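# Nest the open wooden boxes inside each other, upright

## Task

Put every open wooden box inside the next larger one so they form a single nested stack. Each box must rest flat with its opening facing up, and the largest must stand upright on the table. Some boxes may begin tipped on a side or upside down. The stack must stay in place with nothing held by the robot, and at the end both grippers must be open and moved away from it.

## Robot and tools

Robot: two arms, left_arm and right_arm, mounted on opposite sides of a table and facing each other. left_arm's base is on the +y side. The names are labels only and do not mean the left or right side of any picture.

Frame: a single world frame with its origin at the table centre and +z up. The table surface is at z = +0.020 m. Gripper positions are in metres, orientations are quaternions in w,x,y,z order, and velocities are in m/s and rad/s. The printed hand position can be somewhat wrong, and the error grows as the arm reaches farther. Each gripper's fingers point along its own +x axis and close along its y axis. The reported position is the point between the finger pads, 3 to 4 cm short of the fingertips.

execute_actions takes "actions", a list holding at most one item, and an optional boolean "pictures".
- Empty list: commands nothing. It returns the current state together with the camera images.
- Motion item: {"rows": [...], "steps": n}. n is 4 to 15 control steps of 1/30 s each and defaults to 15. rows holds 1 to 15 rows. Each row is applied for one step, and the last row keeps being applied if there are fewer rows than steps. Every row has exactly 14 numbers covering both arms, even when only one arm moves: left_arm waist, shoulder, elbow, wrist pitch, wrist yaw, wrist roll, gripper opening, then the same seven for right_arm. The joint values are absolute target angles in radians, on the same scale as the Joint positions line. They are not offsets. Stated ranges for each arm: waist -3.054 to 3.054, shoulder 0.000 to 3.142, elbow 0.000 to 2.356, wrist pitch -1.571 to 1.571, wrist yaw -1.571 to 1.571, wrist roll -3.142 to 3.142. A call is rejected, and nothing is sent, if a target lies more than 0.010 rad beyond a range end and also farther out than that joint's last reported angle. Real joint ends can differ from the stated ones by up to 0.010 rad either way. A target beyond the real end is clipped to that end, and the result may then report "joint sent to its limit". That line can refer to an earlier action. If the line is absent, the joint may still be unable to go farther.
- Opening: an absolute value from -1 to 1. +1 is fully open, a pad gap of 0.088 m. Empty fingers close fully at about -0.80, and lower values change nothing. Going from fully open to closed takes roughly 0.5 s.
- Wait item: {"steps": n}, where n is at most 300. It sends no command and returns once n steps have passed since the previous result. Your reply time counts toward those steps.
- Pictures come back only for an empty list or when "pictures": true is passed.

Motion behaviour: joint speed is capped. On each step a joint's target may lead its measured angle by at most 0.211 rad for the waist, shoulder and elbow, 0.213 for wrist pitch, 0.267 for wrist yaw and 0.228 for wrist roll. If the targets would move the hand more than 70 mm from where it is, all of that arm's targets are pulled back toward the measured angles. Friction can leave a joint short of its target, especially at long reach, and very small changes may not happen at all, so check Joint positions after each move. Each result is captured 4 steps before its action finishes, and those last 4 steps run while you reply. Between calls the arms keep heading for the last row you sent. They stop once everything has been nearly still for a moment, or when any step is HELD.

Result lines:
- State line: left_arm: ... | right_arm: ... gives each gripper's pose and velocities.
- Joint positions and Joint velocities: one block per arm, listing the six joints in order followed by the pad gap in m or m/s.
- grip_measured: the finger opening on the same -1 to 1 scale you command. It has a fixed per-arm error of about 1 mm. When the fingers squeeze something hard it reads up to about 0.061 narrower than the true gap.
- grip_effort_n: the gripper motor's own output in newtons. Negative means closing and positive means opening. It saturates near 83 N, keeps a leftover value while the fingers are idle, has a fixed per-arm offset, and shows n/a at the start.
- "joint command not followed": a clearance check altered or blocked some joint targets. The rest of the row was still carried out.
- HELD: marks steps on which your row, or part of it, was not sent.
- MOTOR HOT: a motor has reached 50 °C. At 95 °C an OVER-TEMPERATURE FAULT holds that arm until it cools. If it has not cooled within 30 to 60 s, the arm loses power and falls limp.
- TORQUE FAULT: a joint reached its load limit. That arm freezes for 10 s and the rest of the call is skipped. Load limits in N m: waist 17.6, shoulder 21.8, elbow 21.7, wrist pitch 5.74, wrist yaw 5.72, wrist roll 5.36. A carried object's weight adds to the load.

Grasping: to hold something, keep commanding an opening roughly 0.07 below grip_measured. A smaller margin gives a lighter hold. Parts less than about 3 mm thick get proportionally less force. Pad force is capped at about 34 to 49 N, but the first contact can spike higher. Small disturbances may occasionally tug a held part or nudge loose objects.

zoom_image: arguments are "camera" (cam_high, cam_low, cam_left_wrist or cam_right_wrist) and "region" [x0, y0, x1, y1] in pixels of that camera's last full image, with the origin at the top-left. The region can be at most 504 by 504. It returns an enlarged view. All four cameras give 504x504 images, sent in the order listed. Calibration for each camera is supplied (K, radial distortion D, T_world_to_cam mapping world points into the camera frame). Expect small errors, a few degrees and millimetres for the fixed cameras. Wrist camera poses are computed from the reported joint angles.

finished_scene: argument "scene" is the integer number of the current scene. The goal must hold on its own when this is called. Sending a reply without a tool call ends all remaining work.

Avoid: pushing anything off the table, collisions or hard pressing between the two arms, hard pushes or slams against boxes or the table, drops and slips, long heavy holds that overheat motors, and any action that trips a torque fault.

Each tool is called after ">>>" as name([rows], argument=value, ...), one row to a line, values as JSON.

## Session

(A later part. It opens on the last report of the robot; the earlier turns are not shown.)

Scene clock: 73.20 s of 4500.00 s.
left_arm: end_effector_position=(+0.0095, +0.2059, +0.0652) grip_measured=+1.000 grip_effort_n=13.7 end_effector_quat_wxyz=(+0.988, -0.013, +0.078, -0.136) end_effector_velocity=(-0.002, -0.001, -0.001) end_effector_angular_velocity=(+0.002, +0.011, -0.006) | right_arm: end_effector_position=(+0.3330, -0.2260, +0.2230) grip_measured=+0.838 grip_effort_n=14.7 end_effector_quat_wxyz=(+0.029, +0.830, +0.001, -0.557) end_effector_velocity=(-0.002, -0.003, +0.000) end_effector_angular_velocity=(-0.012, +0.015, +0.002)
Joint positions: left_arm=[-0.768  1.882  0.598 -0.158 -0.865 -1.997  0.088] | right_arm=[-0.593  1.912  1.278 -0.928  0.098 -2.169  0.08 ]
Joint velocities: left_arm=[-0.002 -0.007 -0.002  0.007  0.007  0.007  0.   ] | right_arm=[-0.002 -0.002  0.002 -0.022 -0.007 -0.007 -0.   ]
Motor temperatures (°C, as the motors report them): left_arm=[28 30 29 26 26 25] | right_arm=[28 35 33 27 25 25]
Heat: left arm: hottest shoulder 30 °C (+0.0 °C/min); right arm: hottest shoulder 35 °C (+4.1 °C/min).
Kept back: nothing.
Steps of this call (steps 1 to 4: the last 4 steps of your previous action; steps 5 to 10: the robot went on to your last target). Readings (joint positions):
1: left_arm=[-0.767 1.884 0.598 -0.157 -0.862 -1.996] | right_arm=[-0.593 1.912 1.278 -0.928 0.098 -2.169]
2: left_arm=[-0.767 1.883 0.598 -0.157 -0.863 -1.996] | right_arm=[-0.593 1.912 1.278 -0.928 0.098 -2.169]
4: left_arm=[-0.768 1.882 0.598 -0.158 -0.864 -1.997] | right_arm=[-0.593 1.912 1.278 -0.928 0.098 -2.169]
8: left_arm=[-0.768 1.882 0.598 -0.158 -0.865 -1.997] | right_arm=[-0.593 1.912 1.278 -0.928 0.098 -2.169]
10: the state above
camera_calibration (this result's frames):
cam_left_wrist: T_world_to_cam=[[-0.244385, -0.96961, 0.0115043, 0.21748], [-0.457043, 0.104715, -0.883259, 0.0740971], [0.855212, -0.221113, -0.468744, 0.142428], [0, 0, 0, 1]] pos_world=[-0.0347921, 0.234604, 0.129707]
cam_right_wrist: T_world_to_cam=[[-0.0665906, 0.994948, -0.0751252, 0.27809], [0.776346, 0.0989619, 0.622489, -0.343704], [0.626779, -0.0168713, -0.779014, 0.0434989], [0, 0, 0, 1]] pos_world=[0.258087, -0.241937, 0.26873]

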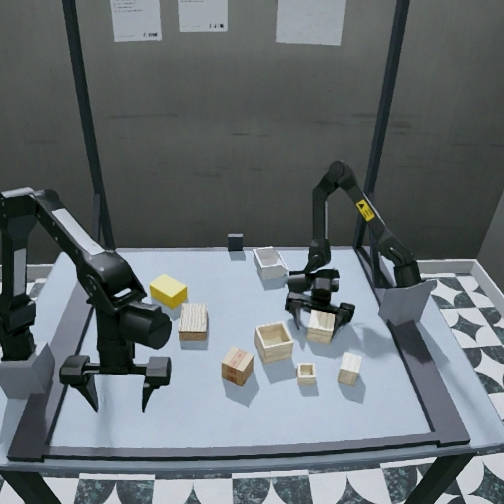

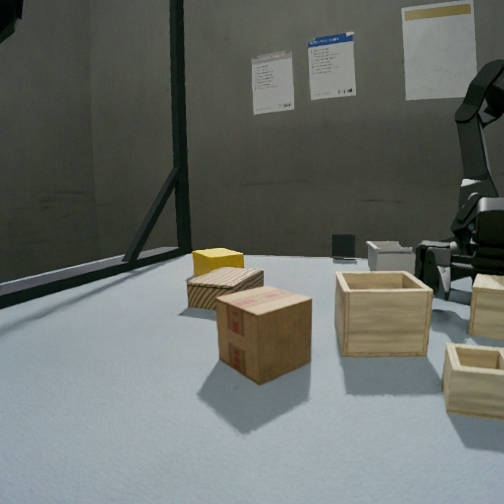

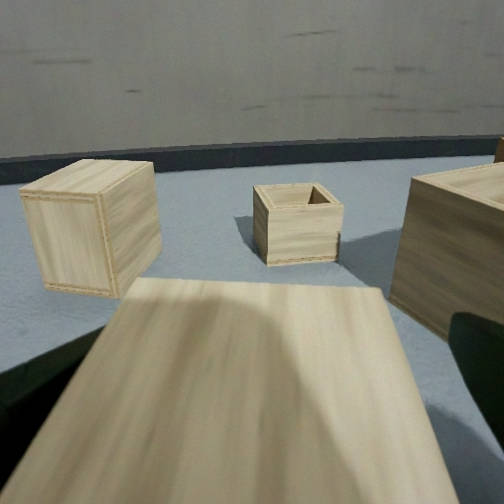

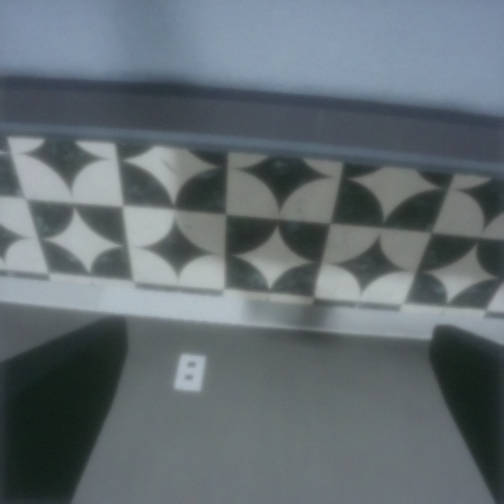

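>>> execute_actions([
  {"rows":[[-0.768,1.882,0.598,-0.158,-0.865,-1.997,0.3,-0.593,1.912,1.278,-0.928,0.098,-2.169,0.84]],"steps":15},
])

>>> execute_actions([
  {"steps":8},
], pictures=true)

Scene clock: 73.70 s of 4500.00 s.
left_arm: end_effector_position=(+0.0095, +0.2060, +0.0655) grip_measured=+0.519 grip_effort_n=-83.5 end_effector_quat_wxyz=(+0.988, -0.012, +0.077, -0.136) end_effector_velocity=(+0.002, +0.003, +0.003) end_effector_angular_velocity=(+0.006, -0.015, +0.011) | right_arm: end_effector_position=(+0.3330, -0.2260, +0.2230) grip_measured=+0.838 grip_effort_n=14.7 end_effector_quat_wxyz=(+0.029, +0.830, +0.001, -0.557) end_effector_velocity=(-0.001, -0.006, -0.000) end_effector_angular_velocity=(-0.024, +0.005, -0.002)
Joint positions: left_arm=[-0.768  1.882  0.598 -0.16  -0.866 -1.997  0.064] | right_arm=[-0.593  1.912  1.278 -0.928  0.098 -2.169  0.08 ]
Joint velocities: left_arm=[ 0.002 -0.002 -0.002 -0.022 -0.007 -0.007 -0.   ] | right_arm=[-0.002 -0.002 -0.002 -0.022  0.007 -0.007  0.   ]
Motor temperatures (°C, as the motors report them): left_arm=[28 30 29 26 26 25] | right_arm=[28 35 33 27 25 25]
Heat: left arm: hottest shoulder 30 °C (+0.0 °C/min); right arm: hottest shoulder 35 °C (+4.0 °C/min).
Steps of this call (steps 1 to 4: the robot went on to your last target; steps 5 to 15: the first 11 steps of this action). Readings (joint positions):
5: left_arm=[-0.768 1.882 0.598 -0.158 -0.865 -1.997] | right_arm=[-0.593 1.912 1.278 -0.928 0.098 -2.169]
6: left_arm=[-0.768 1.882 0.598 -0.158 -0.865 -1.997] | right_arm=[-0.593 1.912 1.278 -0.928 0.098 -2.169]
8: left_arm=[-0.768 1.882 0.598 -0.158 -0.865 -1.997] | right_arm=[-0.593 1.912 1.278 -0.928 0.098 -2.169]
12: left_arm=[-0.768 1.882 0.598 -0.160 -0.866 -1.997] | right_arm=[-0.593 1.912 1.278 -0.928 0.098 -2.169]
15: the state above

Scene clock: 73.97 s of 4500.00 s.
left_arm: end_effector_position=(+0.0095, +0.2060, +0.0655) grip_measured=+0.519 grip_effort_n=-83.5 end_effector_quat_wxyz=(+0.988, -0.012, +0.077, -0.136) end_effector_velocity=(+0.001, +0.003, +0.002) end_effector_angular_velocity=(+0.023, -0.018, +0.005) | right_arm: end_effector_position=(+0.3330, -0.2260, +0.2230) grip_measured=+0.838 grip_effort_n=15.1 end_effector_quat_wxyz=(+0.029, +0.830, +0.001, -0.557) end_effector_velocity=(-0.001, +0.002, +0.001) end_effector_angular_velocity=(+0.010, +0.000, +0.013)
Joint positions: left_arm=[-0.768  1.882  0.598 -0.16  -0.866 -1.997  0.064] | right_arm=[-0.593  1.912  1.278 -0.928  0.098 -2.169  0.08 ]
Joint velocities: left_arm=[-0.002 -0.002 -0.002 -0.022 -0.007  0.007 -0.   ] | right_arm=[ 0.002 -0.007 -0.002  0.007 -0.007 -0.007 -0.   ]
Motor temperatures (°C, as the motors report them): left_arm=[28 30 29 26 26 25] | right_arm=[28 35 33 27 25 25]
Heat: left arm: hottest shoulder 30 °C (+0.0 °C/min); right arm: hottest shoulder 35 °C (+4.0 °C/min).
Kept back: nothing.
Steps of this call (steps 1 to 4: the last 4 steps of your previous action; steps 5 to 8: the robot went on to your last target). Readings (joint positions):
1: left_arm=[-0.768 1.882 0.598 -0.160 -0.866 -1.997] | right_arm=[-0.593 1.912 1.278 -0.928 0.098 -2.169]
2: left_arm=[-0.768 1.882 0.598 -0.160 -0.866 -1.997] | right_arm=[-0.593 1.912 1.278 -0.928 0.098 -2.169]
4: left_arm=[-0.768 1.882 0.598 -0.160 -0.866 -1.997] | right_arm=[-0.593 1.912 1.278 -0.928 0.098 -2.169]
8: the state above
camera_calibration (this result's frames):
cam_left_wrist: T_world_to_cam=[[-0.244414, -0.969612, 0.0106762, 0.217601], [-0.455391, 0.105058, -0.884071, 0.0743704], [0.856085, -0.220941, -0.46723, 0.142446], [0, 0, 0, 1]] pos_world=[-0.0348934, 0.234648, 0.12998]
cam_right_wrist: T_world_to_cam=[[-0.0665906, 0.994948, -0.0751252, 0.27809], [0.776346, 0.0989619, 0.622489, -0.343704], [0.626779, -0.0168713, -0.779014, 0.0434989], [0, 0, 0, 1]] pos_world=[0.258087, -0.241937, 0.26873]

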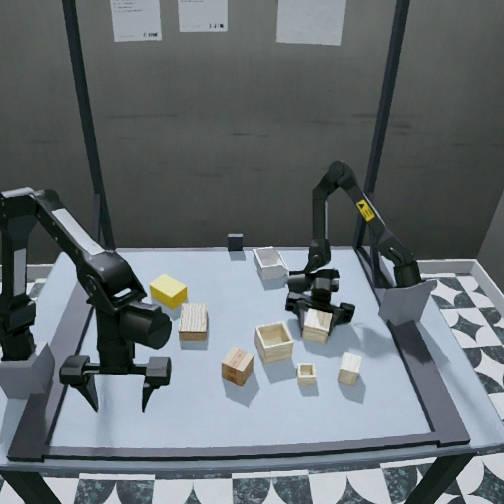

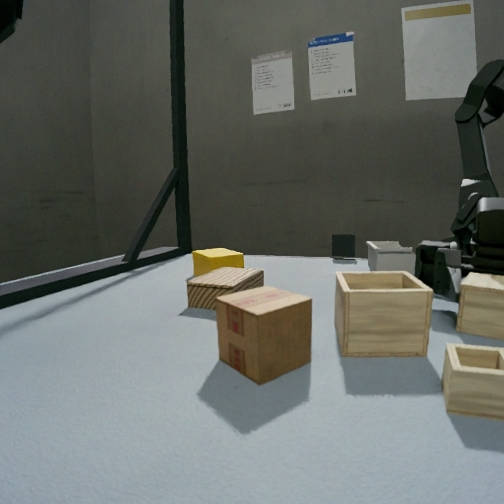

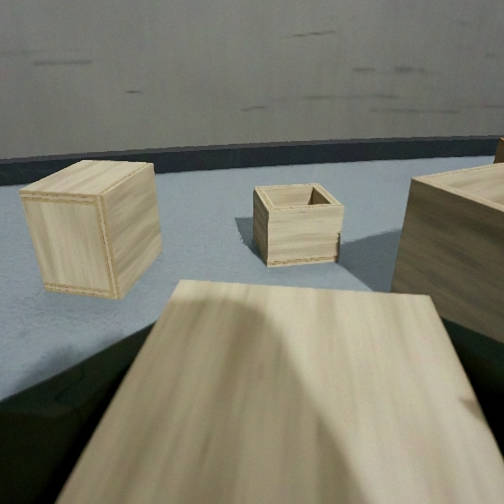

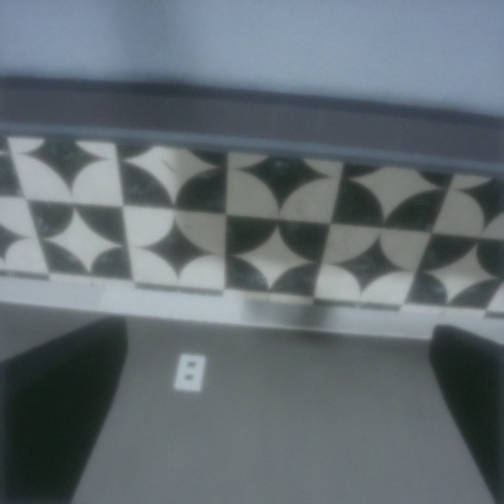

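>>> execute_actions([
  {"rows":[[-0.6,1.72,0.75,-0.4,-0.86,-2.0,0.44,-0.593,1.912,1.278,-0.928,0.098,-2.169,0.84]],"steps":15},
])

>>> execute_actions([
  {"rows":[[-0.45,1.65,1.0,-0.7,-0.85,-2.0,0.44,-0.593,1.912,1.278,-0.928,0.098,-2.169,0.84]],"steps":15},
])

>>> execute_actions([
  {"rows":[[-0.45,1.65,1.0,-0.7,-0.85,1.14,0.44,-0.593,1.912,1.278,-0.928,0.098,-2.169,0.84]],"steps":15},
])

>>> execute_actions([
  {"steps":65},
], pictures=true)

Scene clock: 74.87 s of 4500.00 s.
left_arm: end_effector_position=(+0.0036, +0.1660, +0.1222) grip_measured=+0.519 grip_effort_n=-83.5 end_effector_quat_wxyz=(+0.989, -0.087, +0.064, -0.100) end_effector_velocity=(+0.016, +0.027, +0.016) end_effector_angular_velocity=(+0.095, -0.070, +0.122) | right_arm: end_effector_position=(+0.3330, -0.2260, +0.2230) grip_measured=+0.838 grip_effort_n=15.1 end_effector_quat_wxyz=(+0.029, +0.830, +0.001, -0.557) end_effector_velocity=(+0.002, -0.000, +0.001) end_effector_angular_velocity=(+0.006, -0.010, -0.009)
Joint positions: left_arm=[-0.612  1.736  0.742 -0.383 -0.86  -1.997  0.064] | right_arm=[-0.593  1.912  1.278 -0.928  0.098 -2.169  0.08 ]
Joint velocities: left_arm=[ 0.042 -0.002 -0.002 -0.168 -0.007 -0.007 -0.   ] | right_arm=[-0.002 -0.002 -0.002  0.007  0.007  0.007 -0.   ]
Motor temperatures (°C, as the motors report them): left_arm=[28 30 29 26 26 25] | right_arm=[28 35 33 27 25 25]
Heat: left arm: hottest shoulder 30 °C (+0.0 °C/min); right arm: hottest shoulder 35 °C (+4.0 °C/min).
Steps of this call (steps 1 to 15: the robot went on to your last target; step 16: nothing new was sent; steps 17 to 27: the first 11 steps of this action). Readings (joint positions):
17: left_arm=[-0.763 1.873 0.610 -0.182 -0.860 -1.997] | right_arm=[-0.593 1.912 1.278 -0.928 0.098 -2.169]
18: left_arm=[-0.739 1.857 0.631 -0.235 -0.852 -1.997] | right_arm=[-0.593 1.912 1.278 -0.928 0.098 -2.169]
20: left_arm=[-0.675 1.807 0.677 -0.298 -0.855 -1.997] | right_arm=[-0.593 1.912 1.278 -0.928 0.098 -2.169]
24: left_arm=[-0.620 1.741 0.738 -0.360 -0.860 -1.997] | right_arm=[-0.593 1.912 1.278 -0.928 0.098 -2.169]
27: the state above

Scene clock: 75.37 s of 4500.00 s.
left_arm: end_effector_position=(-0.0070, +0.1267, +0.1946) grip_measured=+0.519 grip_effort_n=-83.5 end_effector_quat_wxyz=(+0.986, -0.147, +0.044, -0.057) end_effector_velocity=(+0.008, +0.029, +0.013) end_effector_angular_velocity=(+0.120, -0.034, +0.138) | right_arm: end_effector_position=(+0.3330, -0.2260, +0.2230) grip_measured=+0.838 grip_effort_n=14.7 end_effector_quat_wxyz=(+0.029, +0.830, +0.001, -0.557) end_effector_velocity=(-0.001, -0.004, +0.001) end_effector_angular_velocity=(-0.020, +0.003, -0.001)
Joint positions: left_arm=[-0.462  1.657  0.984 -0.674 -0.851 -1.998  0.064] | right_arm=[-0.593  1.912  1.278 -0.928  0.098 -2.169  0.08 ]
Joint velocities: left_arm=[ 0.032 -0.002  0.022 -0.212  0.007 -0.007 -0.   ] | right_arm=[-0.002 -0.002  0.002 -0.022  0.007 -0.007 -0.   ]
Motor temperatures (°C, as the motors report them): left_arm=[28 30 29 26 26 25] | right_arm=[28 35 33 27 25 25]
Heat: left arm: hottest shoulder 30 °C (+0.0 °C/min); right arm: hottest shoulder 35 °C (+4.0 °C/min).
Steps of this call (steps 1 to 4: the last 4 steps of your previous action; steps 5 to 15: the first 11 steps of this action). Readings (joint positions):
5: left_arm=[-0.603 1.731 0.758 -0.417 -0.854 -1.998] | right_arm=[-0.593 1.912 1.278 -0.928 0.098 -2.169]
6: left_arm=[-0.583 1.728 0.788 -0.469 -0.848 -1.998] | right_arm=[-0.593 1.912 1.278 -0.928 0.098 -2.169]
8: left_arm=[-0.528 1.711 0.862 -0.542 -0.848 -1.998] | right_arm=[-0.593 1.912 1.278 -0.928 0.098 -2.169]
12: left_arm=[-0.470 1.663 0.967 -0.642 -0.851 -1.998] | right_arm=[-0.593 1.912 1.278 -0.928 0.098 -2.169]
15: the state above

Scene clock: 75.87 s of 4500.00 s.
left_arm: end_effector_position=(-0.0066, +0.1280, +0.1974) grip_measured=+0.519 grip_effort_n=-83.5 end_effector_quat_wxyz=(+0.992, +0.112, +0.027, -0.059) end_effector_velocity=(-0.001, +0.002, +0.002) end_effector_angular_velocity=(+1.430, -0.169, -0.089) | right_arm: end_effector_position=(+0.3330, -0.2260, +0.2230) grip_measured=+0.838 grip_effort_n=15.1 end_effector_quat_wxyz=(+0.029, +0.830, +0.001, -0.557) end_effector_velocity=(-0.003, -0.004, -0.001) end_effector_angular_velocity=(-0.011, +0.018, -0.013)
Joint positions: left_arm=[-0.456  1.657  0.993 -0.697 -0.851 -1.485  0.064] | right_arm=[-0.593  1.912  1.278 -0.928  0.098 -2.169  0.08 ]
Joint velocities: left_arm=[-0.002 -0.002  0.002 -0.022 -0.007  1.429 -0.   ] | right_arm=[-0.002 -0.002 -0.002 -0.022 -0.007  0.007 -0.   ]
Motor temperatures (°C, as the motors report them): left_arm=[28 30 29 26 26 25] | right_arm=[28 35 33 27 25 25]
Heat: left arm: hottest shoulder 30 °C (+0.0 °C/min); right arm: hottest shoulder 35 °C (+4.0 °C/min).
Steps of this call (steps 1 to 4: the last 4 steps of your previous action; steps 5 to 15: the first 11 steps of this action). Readings (joint positions):
5: left_arm=[-0.458 1.657 0.989 -0.691 -0.851 -1.975] | right_arm=[-0.593 1.912 1.278 -0.928 0.098 -2.169]
6: left_arm=[-0.457 1.657 0.990 -0.693 -0.851 -1.922] | right_arm=[-0.593 1.912 1.278 -0.928 0.098 -2.169]
8: left_arm=[-0.456 1.657 0.992 -0.695 -0.851 -1.825] | right_arm=[-0.593 1.912 1.278 -0.928 0.098 -2.169]
12: left_arm=[-0.456 1.657 0.993 -0.697 -0.851 -1.631] | right_arm=[-0.593 1.912 1.278 -0.928 0.098 -2.169]
15: the state above

Scene clock: 78.03 s of 4500.00 s.
left_arm: end_effector_position=(-0.0066, +0.1281, +0.1975) grip_measured=+0.519 grip_effort_n=-83.5 end_effector_quat_wxyz=(+0.149, +0.987, -0.050, -0.042) end_effector_velocity=(+0.000, -0.001, -0.000) end_effector_angular_velocity=(+0.006, -0.007, -0.005) | right_arm: end_effector_position=(+0.3330, -0.2260, +0.2230) grip_measured=+0.838 grip_effort_n=14.7 end_effector_quat_wxyz=(+0.029, +0.830, +0.001, -0.557) end_effector_velocity=(+0.000, +0.001, +0.000) end_effector_angular_velocity=(+0.008, +0.003, +0.008)
Joint positions: left_arm=[-0.456  1.657  0.993 -0.698 -0.851  1.133  0.064] | right_arm=[-0.593  1.912  1.278 -0.928  0.098 -2.169  0.08 ]
Joint velocities: left_arm=[-0.002  0.002 -0.002  0.007 -0.007  0.007 -0.   ] | right_arm=[-0.002 -0.002 -0.002  0.007 -0.007 -0.007 -0.   ]
Motor temperatures (°C, as the motors report them): left_arm=[29 30 29 26 27 25] | right_arm=[28 35 33 27 25 25]
Heat: left arm: hottest shoulder 30 °C (+0.0 °C/min); right arm: hottest shoulder 35 °C (+4.0 °C/min).
Kept back: nothing.
Steps of this call (steps 1 to 4: the last 4 steps of your previous action; steps 5 to 65: the robot went on to your last target). Readings (joint positions):
1: left_arm=[-0.456 1.657 0.993 -0.697 -0.851 -1.436] | right_arm=[-0.593 1.912 1.278 -0.928 0.098 -2.169]
2: left_arm=[-0.456 1.657 0.993 -0.698 -0.851 -1.388] | right_arm=[-0.593 1.912 1.278 -0.928 0.098 -2.169]
4: left_arm=[-0.456 1.657 0.993 -0.698 -0.851 -1.290] | right_arm=[-0.593 1.912 1.278 -0.928 0.098 -2.169]
8: left_arm=[-0.456 1.657 0.993 -0.698 -0.851 -1.096] | right_arm=[-0.593 1.912 1.278 -0.928 0.098 -2.169]
65: the state above
camera_calibration (this result's frames):
cam_left_wrist: T_world_to_cam=[[0.117266, 0.955842, -0.269471, -0.052131], [-0.236878, 0.290433, 0.927112, -0.188116], [0.964436, -0.0448868, 0.260476, 0.0350607], [0, 0, 0, 1]] pos_world=[-0.0722613, 0.106038, 0.151225]
cam_right_wrist: T_world_to_cam=[[-0.0665906, 0.994948, -0.0751252, 0.27809], [0.776346, 0.0989619, 0.622489, -0.343704], [0.626779, -0.0168713, -0.779014, 0.0434989], [0, 0, 0, 1]] pos_world=[0.258087, -0.241937, 0.26873]

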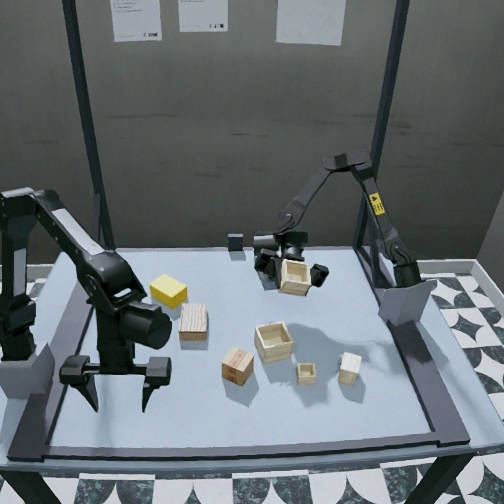

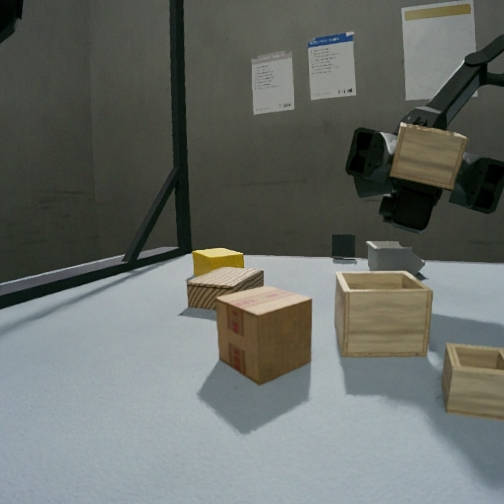

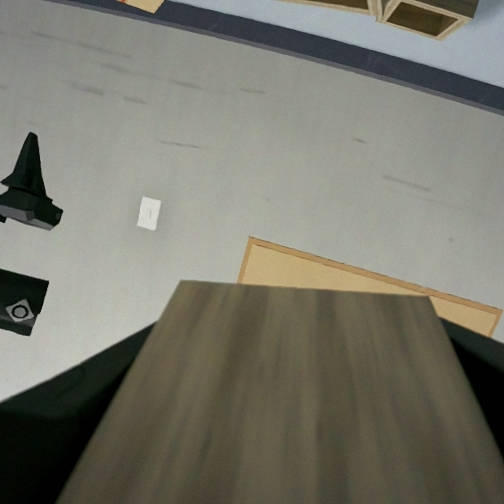

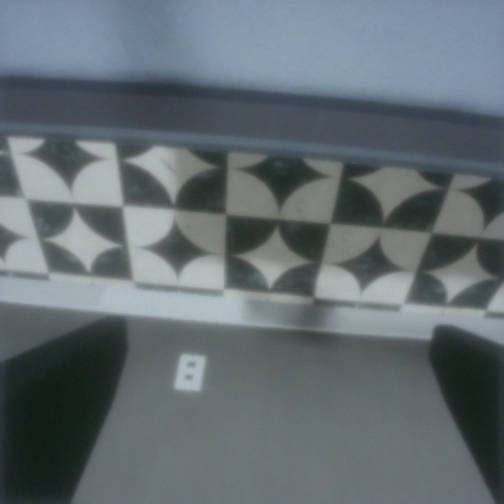

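>>> execute_actions([
  {"rows":[[-0.456,1.657,0.993,-0.68,-0.36,1.14,0.44,-0.593,1.912,1.278,-0.928,0.098,-2.169,0.84]],"steps":15},
])

>>> execute_actions([
  {"steps":12},
], pictures=true)

Scene clock: 78.83 s of 4500.00 s.
left_arm: end_effector_position=(-0.0255, +0.1358, +0.1335) grip_measured=+0.519 grip_effort_n=-83.5 end_effector_quat_wxyz=(+0.133, +0.958, +0.007, -0.255) end_effector_velocity=(-0.024, +0.011, -0.043) end_effector_angular_velocity=(+0.044, +0.324, +0.047) | right_arm: end_effector_position=(+0.3330, -0.2260, +0.2230) grip_measured=+0.838 grip_effort_n=15.1 end_effector_quat_wxyz=(+0.029, +0.830, +0.001, -0.557) end_effector_velocity=(+0.001, -0.002, +0.002) end_effector_angular_velocity=(-0.008, -0.005, +0.003)
Joint positions: left_arm=[-0.458  1.657  0.993 -0.683 -0.405  1.137  0.064] | right_arm=[-0.593  1.912  1.278 -0.928  0.098 -2.169  0.08 ]
Joint velocities: left_arm=[-0.002 -0.002 -0.002 -0.007  0.33  -0.007  0.   ] | right_arm=[-0.002 -0.002  0.002 -0.007  0.007 -0.007  0.   ]
Motor temperatures (°C, as the motors report them): left_arm=[29 30 29 26 27 25] | right_arm=[28 35 33 27 25 25]
Heat: left arm: hottest shoulder 30 °C (+0.0 °C/min); right arm: hottest shoulder 35 °C (+4.0 °C/min).
Steps of this call (steps 1 to 13: the robot went on to your last target; steps 14 to 24: the first 11 steps of this action). Readings (joint positions):
14: left_arm=[-0.454 1.657 0.993 -0.698 -0.828 1.137] | right_arm=[-0.593 1.912 1.278 -0.928 0.098 -2.169]
15: left_arm=[-0.453 1.657 0.993 -0.694 -0.762 1.137] | right_arm=[-0.593 1.912 1.278 -0.928 0.098 -2.169]
17: left_arm=[-0.454 1.657 0.993 -0.689 -0.645 1.137] | right_arm=[-0.593 1.912 1.278 -0.928 0.098 -2.169]
21: left_arm=[-0.457 1.657 0.993 -0.683 -0.460 1.137] | right_arm=[-0.593 1.912 1.278 -0.928 0.098 -2.169]
24: the state above

Scene clock: 79.23 s of 4500.00 s.
left_arm: end_effector_position=(-0.0286, +0.1366, +0.1281) grip_measured=+0.519 grip_effort_n=-83.5 end_effector_quat_wxyz=(+0.131, +0.953, +0.013, -0.274) end_effector_velocity=(-0.001, +0.001, +0.001) end_effector_angular_velocity=(-0.005, +0.007, +0.008) | right_arm: end_effector_position=(+0.3330, -0.2260, +0.2230) grip_measured=+0.838 grip_effort_n=15.1 end_effector_quat_wxyz=(+0.029, +0.830, +0.001, -0.557) end_effector_velocity=(-0.002, -0.003, -0.002) end_effector_angular_velocity=(-0.003, +0.012, -0.011)
Joint positions: left_arm=[-0.458  1.657  0.993 -0.682 -0.363  1.137  0.064] | right_arm=[-0.593  1.912  1.278 -0.928  0.098 -2.169  0.08 ]
Joint velocities: left_arm=[ 0.002 -0.002  0.002 -0.007  0.007 -0.007 -0.   ] | right_arm=[-0.002 -0.002 -0.007 -0.007 -0.007  0.007 -0.   ]
Motor temperatures (°C, as the motors report them): left_arm=[29 30 29 26 27 25] | right_arm=[28 35 33 27 25 25]
Heat: left arm: hottest shoulder 30 °C (+0.0 °C/min); right arm: hottest shoulder 35 °C (+4.1 °C/min).
Kept back: nothing.
Steps of this call (steps 1 to 4: the last 4 steps of your previous action; steps 5 to 12: the robot went on to your last target). Readings (joint positions):
1: left_arm=[-0.458 1.657 0.993 -0.683 -0.395 1.137] | right_arm=[-0.593 1.912 1.278 -0.928 0.098 -2.169]
2: left_arm=[-0.458 1.657 0.993 -0.682 -0.387 1.137] | right_arm=[-0.593 1.912 1.278 -0.928 0.098 -2.169]
4: left_arm=[-0.458 1.657 0.993 -0.682 -0.376 1.137] | right_arm=[-0.593 1.912 1.278 -0.928 0.098 -2.169]
8: left_arm=[-0.458 1.657 0.993 -0.682 -0.366 1.137] | right_arm=[-0.593 1.912 1.278 -0.928 0.098 -2.169]
12: the state above
camera_calibration (this result's frames):
cam_left_wrist: T_world_to_cam=[[-0.0554121, 0.971122, -0.232061, -0.0882183], [0.211374, 0.23856, 0.947845, -0.114224], [0.975833, 0.00347042, -0.218489, 0.129843], [0, 0, 0, 1]] pos_world=[-0.10745, 0.112469, 0.116164]
cam_right_wrist: T_world_to_cam=[[-0.0665906, 0.994948, -0.0751252, 0.27809], [0.776346, 0.0989619, 0.622489, -0.343704], [0.626779, -0.0168713, -0.779014, 0.0434989], [0, 0, 0, 1]] pos_world=[0.258087, -0.241937, 0.26873]

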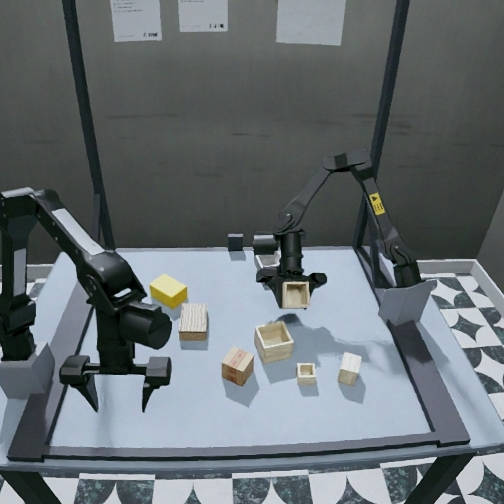

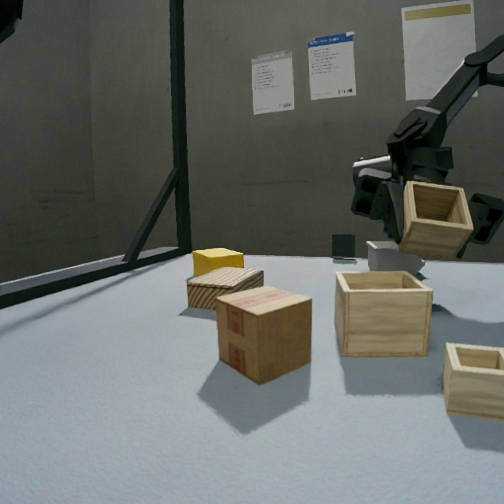

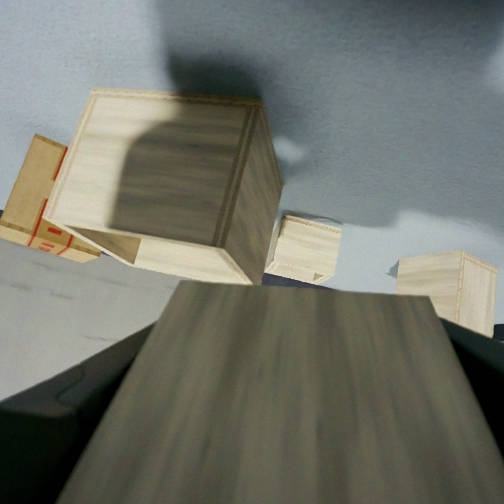

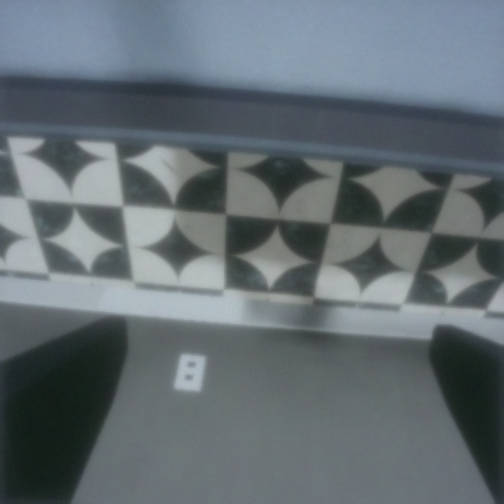

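>>> execute_actions([
  {"rows":[[-0.56,1.79,1.0,-0.6,-0.43,1.38,0.44,-0.593,1.912,1.278,-0.928,0.098,-2.169,0.84]],"steps":15},
])

>>> execute_actions([
  {"steps":12},
], pictures=true)

>>> zoom_image(camera="cam_low", region=[300,120,504,340])

Scene clock: 79.90 s of 4500.00 s.
left_arm: end_effector_position=(-0.0305, +0.1346, +0.0876) grip_measured=+0.519 grip_effort_n=-83.5 end_effector_quat_wxyz=(-0.026, +0.966, -0.037, -0.256) end_effector_velocity=(-0.011, -0.007, -0.011) end_effector_angular_velocity=(+0.083, +0.022, -0.107) | right_arm: end_effector_position=(+0.3330, -0.2260, +0.2230) grip_measured=+0.838 grip_effort_n=14.7 end_effector_quat_wxyz=(+0.029, +0.830, +0.001, -0.557) end_effector_velocity=(-0.003, -0.001, +0.001) end_effector_angular_velocity=(-0.002, +0.008, +0.010)
Joint positions: left_arm=[-0.558  1.775  0.997 -0.604 -0.418  1.363  0.064] | right_arm=[-0.593  1.912  1.278 -0.928  0.098 -2.169  0.08 ]
Joint velocities: left_arm=[-0.037  0.002 -0.002  0.051  0.007  0.11  -0.   ] | right_arm=[ 0.002 -0.007 -0.002 -0.007 -0.007 -0.007 -0.   ]
Motor temperatures (°C, as the motors report them): left_arm=[29 30 29 26 27 25] | right_arm=[28 35 33 27 25 25]
Heat: left arm: hottest shoulder 30 °C (+0.0 °C/min); right arm: hottest shoulder 35 °C (+4.0 °C/min).
Steps of this call (steps 1 to 9: the robot went on to your last target; steps 10 to 20: the first 11 steps of this action). Readings (joint positions):
10: left_arm=[-0.461 1.666 0.993 -0.676 -0.368 1.162] | right_arm=[-0.593 1.912 1.278 -0.928 0.098 -2.169]
11: left_arm=[-0.475 1.683 0.995 -0.657 -0.386 1.215] | right_arm=[-0.593 1.912 1.278 -0.928 0.098 -2.169]
13: left_arm=[-0.515 1.726 1.002 -0.625 -0.397 1.283] | right_arm=[-0.593 1.912 1.278 -0.928 0.098 -2.169]
17: left_arm=[-0.556 1.772 0.997 -0.613 -0.412 1.346] | right_arm=[-0.593 1.912 1.278 -0.928 0.098 -2.169]
20: the state above

Scene clock: 80.30 s of 4500.00 s.
left_arm: end_effector_position=(-0.0372, +0.1374, +0.0757) grip_measured=+0.519 grip_effort_n=-83.5 end_effector_quat_wxyz=(-0.050, +0.963, -0.044, -0.263) end_effector_velocity=(+0.096, -0.005, +0.116) end_effector_angular_velocity=(-0.116, -0.625, +0.083) | right_arm: end_effector_position=(+0.3330, -0.2260, +0.2230) grip_measured=+0.838 grip_effort_n=15.1 end_effector_quat_wxyz=(+0.029, +0.830, +0.001, -0.557) end_effector_velocity=(+0.002, -0.000, -0.001) end_effector_angular_velocity=(-0.001, +0.006, +0.015)
Joint positions: left_arm=[-0.593  1.791  0.997 -0.598 -0.41   1.377  0.064] | right_arm=[-0.593  1.912  1.278 -0.928  0.098 -2.169  0.08 ]
Joint velocities: left_arm=[ 0.188 -0.002 -0.007 -0.139 -0.564  0.007 -0.   ] | right_arm=[-0.007  0.002 -0.002  0.007 -0.007 -0.022 -0.   ]
Motor temperatures (°C, as the motors report them): left_arm=[29 30 29 26 27 25] | right_arm=[28 35 33 27 25 25]
Heat: left arm: hottest shoulder 30 °C (+0.0 °C/min); right arm: hottest shoulder 35 °C (+3.0 °C/min).
Kept back: nothing.
Steps of this call (steps 1 to 4: the last 4 steps of your previous action; steps 5 to 12: the robot went on to your last target). Readings (joint positions):
1: left_arm=[-0.560 1.776 0.997 -0.602 -0.414 1.367] | right_arm=[-0.593 1.912 1.278 -0.928 0.098 -2.169]
2: left_arm=[-0.565 1.779 0.997 -0.598 -0.404 1.369] | right_arm=[-0.593 1.912 1.278 -0.928 0.098 -2.169]
4: left_arm=[-0.583 1.787 0.997 -0.596 -0.390 1.373] | right_arm=[-0.593 1.912 1.278 -0.928 0.098 -2.169]
8: left_arm=[-0.595 1.791 0.997 -0.595 -0.389 1.376] | right_arm=[-0.593 1.912 1.278 -0.928 0.098 -2.169]
12: the state above
camera_calibration (this result's frames):
cam_left_wrist: T_world_to_cam=[[0.151174, 0.984893, 0.0844566, -0.119823], [0.188285, -0.112564, 0.975642, -0.0175883], [0.97041, -0.13159, -0.202457, 0.143893], [0, 0, 0, 1]] pos_world=[-0.11821, 0.134968, 0.0564119]
cam_right_wrist: T_world_to_cam=[[-0.0665906, 0.994948, -0.0751252, 0.27809], [0.776346, 0.0989619, 0.622489, -0.343704], [0.626779, -0.0168713, -0.779014, 0.0434989], [0, 0, 0, 1]] pos_world=[0.258087, -0.241937, 0.26873]

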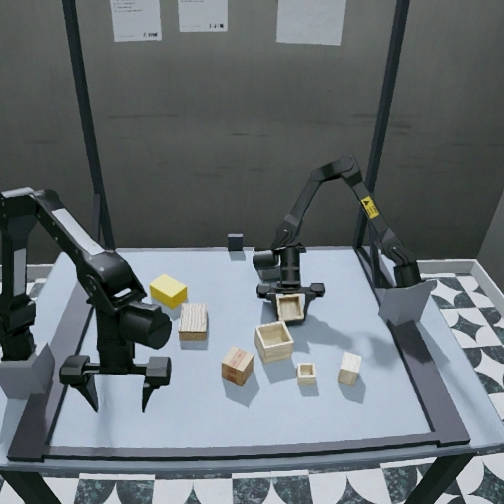

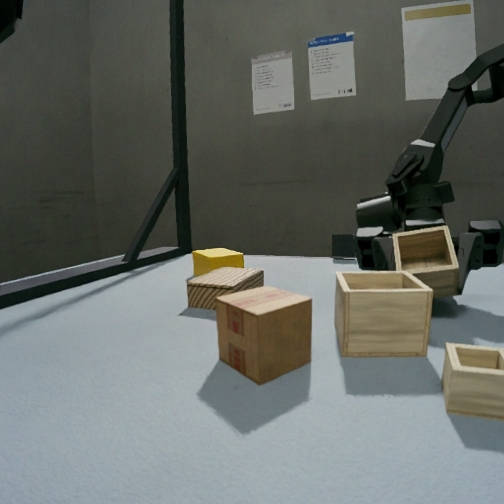

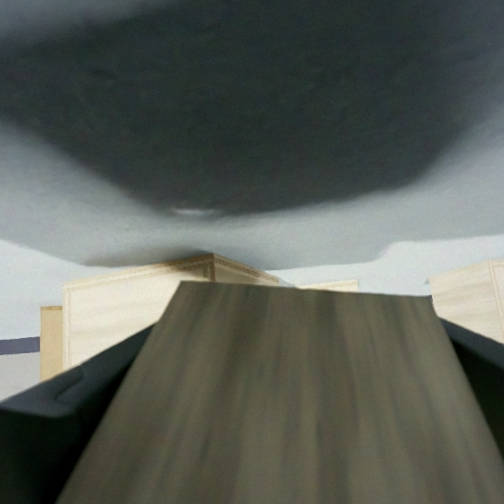

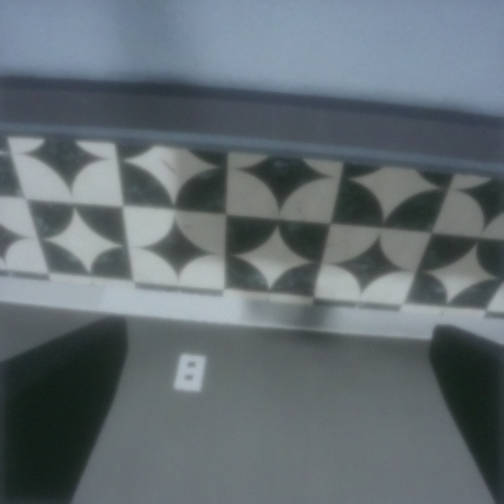

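Region (300, 120, 504, 340) of cam_low's 504x504 image, scaled by 2.291, with more detail than that image has; it fills the left 467 columns of this view, and the rest is white.

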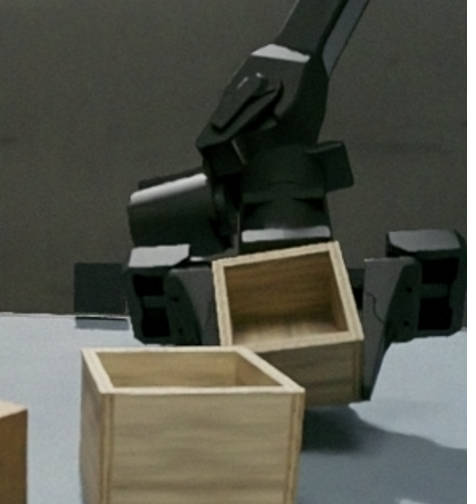

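>>> execute_actions([
  {"rows":[[-0.59,1.79,0.997,-0.598,-0.40,1.377,1.0,-0.593,1.912,1.278,-0.928,0.098,-2.169,0.84]],"steps":15},
])

>>> execute_actions([
  {"rows":[[-0.45,1.65,1.0,-0.7,-0.75,1.377,1.0,-0.593,1.912,1.278,-0.928,0.098,-2.169,0.84]],"steps":15},
])

>>> execute_actions([
  {"rows":[[-0.3,1.55,1.3,-1.0,-0.4,1.0,1.0,-0.593,1.912,1.278,-0.928,0.098,-2.169,0.84]],"steps":15},
])

>>> execute_actions([
  {"rows":[[-0.07,1.70,1.4,-1.0,0.4,0.7,1.0,-0.593,1.912,1.278,-0.928,0.098,-2.169,0.84]],"steps":15},
], pictures=true)

Scene clock: 81.23 s of 4500.00 s.
left_arm: end_effector_position=(-0.0364, +0.1371, +0.0762) grip_measured=+0.974 grip_effort_n=15.6 end_effector_quat_wxyz=(-0.048, +0.962, -0.042, -0.265) end_effector_velocity=(+0.001, +0.004, +0.001) end_effector_angular_velocity=(+0.003, -0.010, +0.007) | right_arm: end_effector_position=(+0.3330, -0.2260, +0.2230) grip_measured=+0.838 grip_effort_n=15.1 end_effector_quat_wxyz=(+0.029, +0.830, +0.001, -0.557) end_effector_velocity=(-0.002, +0.001, -0.000) end_effector_angular_velocity=(+0.020, +0.015, -0.003)
Joint positions: left_arm=[-0.588  1.791  0.999 -0.599 -0.405  1.377  0.087] | right_arm=[-0.593  1.912  1.278 -0.928  0.098 -2.169  0.08 ]
Joint velocities: left_arm=[-0.002 -0.002 -0.007 -0.007 -0.007 -0.007  0.012] | right_arm=[-0.002 -0.007 -0.007  0.007 -0.022  0.007 -0.   ]
Motor temperatures (°C, as the motors report them): left_arm=[29 30 29 26 27 25] | right_arm=[28 35 33 27 25 25]
Heat: left arm: hottest shoulder 30 °C (+0.0 °C/min); right arm: hottest shoulder 35 °C (+3.0 °C/min).
Steps of this call (steps 1 to 17: the robot went on to your last target; steps 18 to 28: the first 11 steps of this action). Readings (joint positions):
18: left_arm=[-0.562 1.791 0.999 -0.599 -0.425 1.377] | right_arm=[-0.593 1.912 1.278 -0.928 0.098 -2.169]
19: left_arm=[-0.565 1.791 0.999 -0.599 -0.424 1.377] | right_arm=[-0.593 1.912 1.278 -0.928 0.098 -2.169]
21: left_arm=[-0.576 1.791 0.999 -0.599 -0.414 1.377] | right_arm=[-0.593 1.912 1.278 -0.928 0.098 -2.169]
25: left_arm=[-0.588 1.791 0.999 -0.599 -0.406 1.377] | right_arm=[-0.593 1.912 1.278 -0.928 0.098 -2.169]
28: the state above

Scene clock: 81.73 s of 4500.00 s.
left_arm: end_effector_position=(-0.0088, +0.1285, +0.1761) grip_measured=+1.000 grip_effort_n=15.6 end_effector_quat_wxyz=(+0.024, +0.994, -0.046, -0.101) end_effector_velocity=(+0.005, +0.007, +0.031) end_effector_angular_velocity=(+0.032, -0.206, +0.007) | right_arm: end_effector_position=(+0.3330, -0.2260, +0.2230) grip_measured=+0.838 grip_effort_n=14.2 end_effector_quat_wxyz=(+0.029, +0.830, +0.001, -0.557) end_effector_velocity=(-0.001, -0.006, -0.000) end_effector_angular_velocity=(-0.035, +0.006, +0.025)
Joint positions: left_arm=[-0.458  1.667  0.999 -0.691 -0.719  1.377  0.088] | right_arm=[-0.593  1.912  1.278 -0.928  0.098 -2.169  0.08 ]
Joint velocities: left_arm=[-0.002 -0.007 -0.002 -0.066 -0.198  0.007  0.   ] | right_arm=[-0.002 -0.002 -0.002 -0.022  0.007 -0.037 -0.   ]
Motor temperatures (°C, as the motors report them): left_arm=[29 31 29 26 27 25] | right_arm=[28 35 33 27 25 25]
Heat: left arm: hottest shoulder 31 °C (+1.0 °C/min); right arm: hottest shoulder 35 °C (+3.0 °C/min).
Steps of this call (steps 1 to 4: the last 4 steps of your previous action; steps 5 to 15: the first 11 steps of this action). Readings (joint positions):
5: left_arm=[-0.586 1.786 0.999 -0.603 -0.417 1.377] | right_arm=[-0.593 1.912 1.278 -0.928 0.098 -2.169]
6: left_arm=[-0.575 1.775 0.999 -0.621 -0.461 1.377] | right_arm=[-0.593 1.912 1.278 -0.928 0.098 -2.169]
8: left_arm=[-0.533 1.740 0.997 -0.652 -0.555 1.377] | right_arm=[-0.593 1.912 1.278 -0.928 0.098 -2.169]
12: left_arm=[-0.466 1.677 0.999 -0.681 -0.688 1.377] | right_arm=[-0.593 1.912 1.278 -0.928 0.098 -2.169]
15: the state above

Scene clock: 82.23 s of 4500.00 s.
left_arm: end_effector_position=(-0.0511, +0.1005, +0.2419) grip_measured=+1.000 grip_effort_n=15.6 end_effector_quat_wxyz=(+0.271, +0.935, +0.015, -0.229) end_effector_velocity=(-0.021, +0.014, -0.010) end_effector_angular_velocity=(-0.138, +0.214, +0.163) | right_arm: end_effector_position=(+0.3330, -0.2260, +0.2230) grip_measured=+0.838 grip_effort_n=14.7 end_effector_quat_wxyz=(+0.029, +0.830, +0.001, -0.557) end_effector_velocity=(-0.002, -0.003, -0.002) end_effector_angular_velocity=(-0.008, +0.013, +0.003)
Joint positions: left_arm=[-0.31   1.55   1.283 -0.975 -0.427  1.034  0.088] | right_arm=[-0.593  1.912  1.278 -0.928  0.098 -2.169  0.08 ]
Joint velocities: left_arm=[ 0.012 -0.002  0.076 -0.168  0.198 -0.242  0.   ] | right_arm=[-0.002 -0.002 -0.007 -0.007 -0.007 -0.007 -0.   ]
Motor temperatures (°C, as the motors report them): left_arm=[29 31 29 26 27 25] | right_arm=[28 35 33 27 25 25]
Heat: left arm: hottest shoulder 31 °C (+1.0 °C/min); right arm: hottest shoulder 35 °C (+3.0 °C/min).
Steps of this call (steps 1 to 4: the last 4 steps of your previous action; steps 5 to 15: the first 11 steps of this action). Readings (joint positions):
5: left_arm=[-0.451 1.659 1.016 -0.722 -0.710 1.353] | right_arm=[-0.593 1.912 1.278 -0.928 0.098 -2.169]
6: left_arm=[-0.428 1.653 1.049 -0.780 -0.641 1.304] | right_arm=[-0.593 1.912 1.278 -0.928 0.098 -2.169]
8: left_arm=[-0.369 1.627 1.128 -0.860 -0.548 1.208] | right_arm=[-0.593 1.912 1.278 -0.928 0.098 -2.169]
12: left_arm=[-0.315 1.562 1.258 -0.945 -0.458 1.072] | right_arm=[-0.593 1.912 1.278 -0.928 0.098 -2.169]
15: the state above

Scene clock: 82.73 s of 4500.00 s.
left_arm: end_effector_position=(-0.0388, +0.0837, +0.2131) grip_measured=+1.000 grip_effort_n=15.1 end_effector_quat_wxyz=(+0.443, +0.755, +0.215, -0.434) end_effector_velocity=(-0.221, -0.071, -0.117) end_effector_angular_velocity=(-0.347, +1.658, -0.155) | right_arm: end_effector_position=(+0.3330, -0.2260, +0.2230) grip_measured=+0.838 grip_effort_n=15.1 end_effector_quat_wxyz=(+0.029, +0.830, +0.001, -0.557) end_effector_velocity=(-0.001, -0.007, -0.003) end_effector_angular_velocity=(-0.032, +0.011, -0.005)
Joint positions: left_arm=[-0.079  1.687  1.383 -0.999  0.193  0.723  0.088] | right_arm=[-0.593  1.912  1.278 -0.928  0.098 -2.169  0.08 ]
Joint velocities: left_arm=[-0.002  0.017  0.085  0.007  1.692 -0.168  0.   ] | right_arm=[-0.002  0.002 -0.007 -0.022  0.007 -0.007 -0.   ]
Motor temperatures (°C, as the motors report them): left_arm=[29 31 29 26 27 25] | right_arm=[28 35 33 27 25 25]
Heat: left arm: hottest shoulder 31 °C (+1.0 °C/min); right arm: hottest shoulder 35 °C (+3.0 °C/min).
Steps of this call (steps 1 to 4: the last 4 steps of your previous action; steps 5 to 15: the first 11 steps of this action). Readings (joint positions):
5: left_arm=[-0.298 1.560 1.296 -1.000 -0.377 0.987] | right_arm=[-0.593 1.912 1.278 -0.928 0.098 -2.169]
6: left_arm=[-0.266 1.582 1.320 -1.005 -0.306 0.934] | right_arm=[-0.593 1.912 1.278 -0.928 0.098 -2.169]
8: left_arm=[-0.182 1.630 1.361 -0.988 -0.200 0.840] | right_arm=[-0.593 1.912 1.278 -0.928 0.098 -2.169]
12: left_arm=[-0.086 1.679 1.375 -0.999 0.020 0.749] | right_arm=[-0.593 1.912 1.278 -0.928 0.098 -2.169]
15: the state above
camera_calibration (this result's frames):
cam_left_wrist: T_world_to_cam=[[-0.677932, 0.540287, -0.498495, 0.0509994], [0.277141, 0.815916, 0.507419, -0.131955], [0.680882, 0.205842, -0.702872, 0.233419], [0, 0, 0, 1]] pos_world=[-0.0877862, 0.0320626, 0.256443]
cam_right_wrist: T_world_to_cam=[[-0.0665906, 0.994948, -0.0751252, 0.27809], [0.776346, 0.0989619, 0.622489, -0.343704], [0.626779, -0.0168713, -0.779014, 0.0434989], [0, 0, 0, 1]] pos_world=[0.258087, -0.241937, 0.26873]

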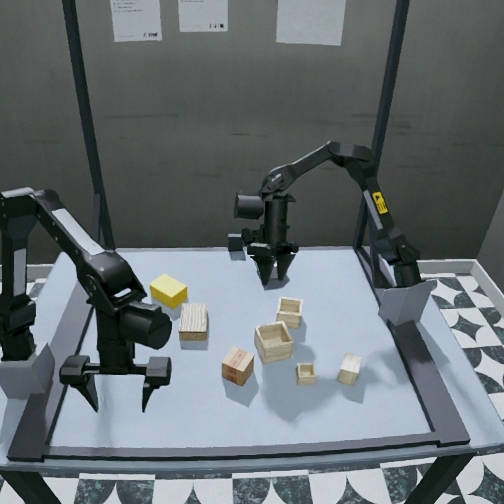

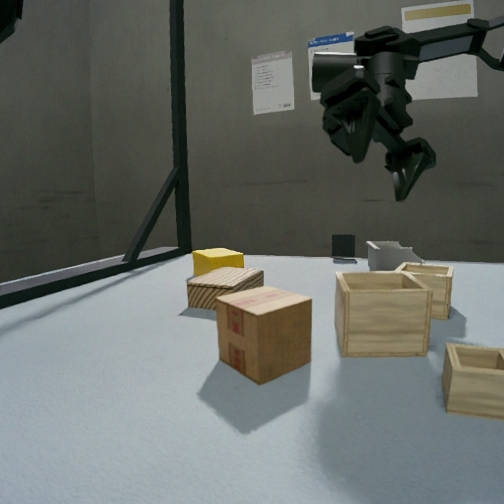

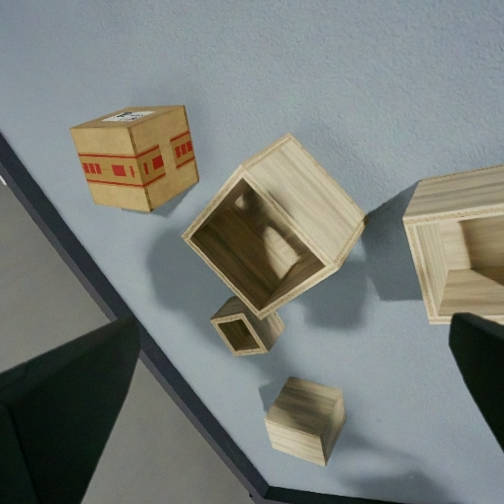

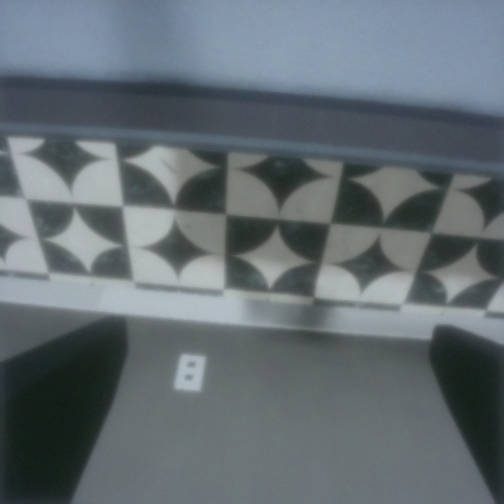

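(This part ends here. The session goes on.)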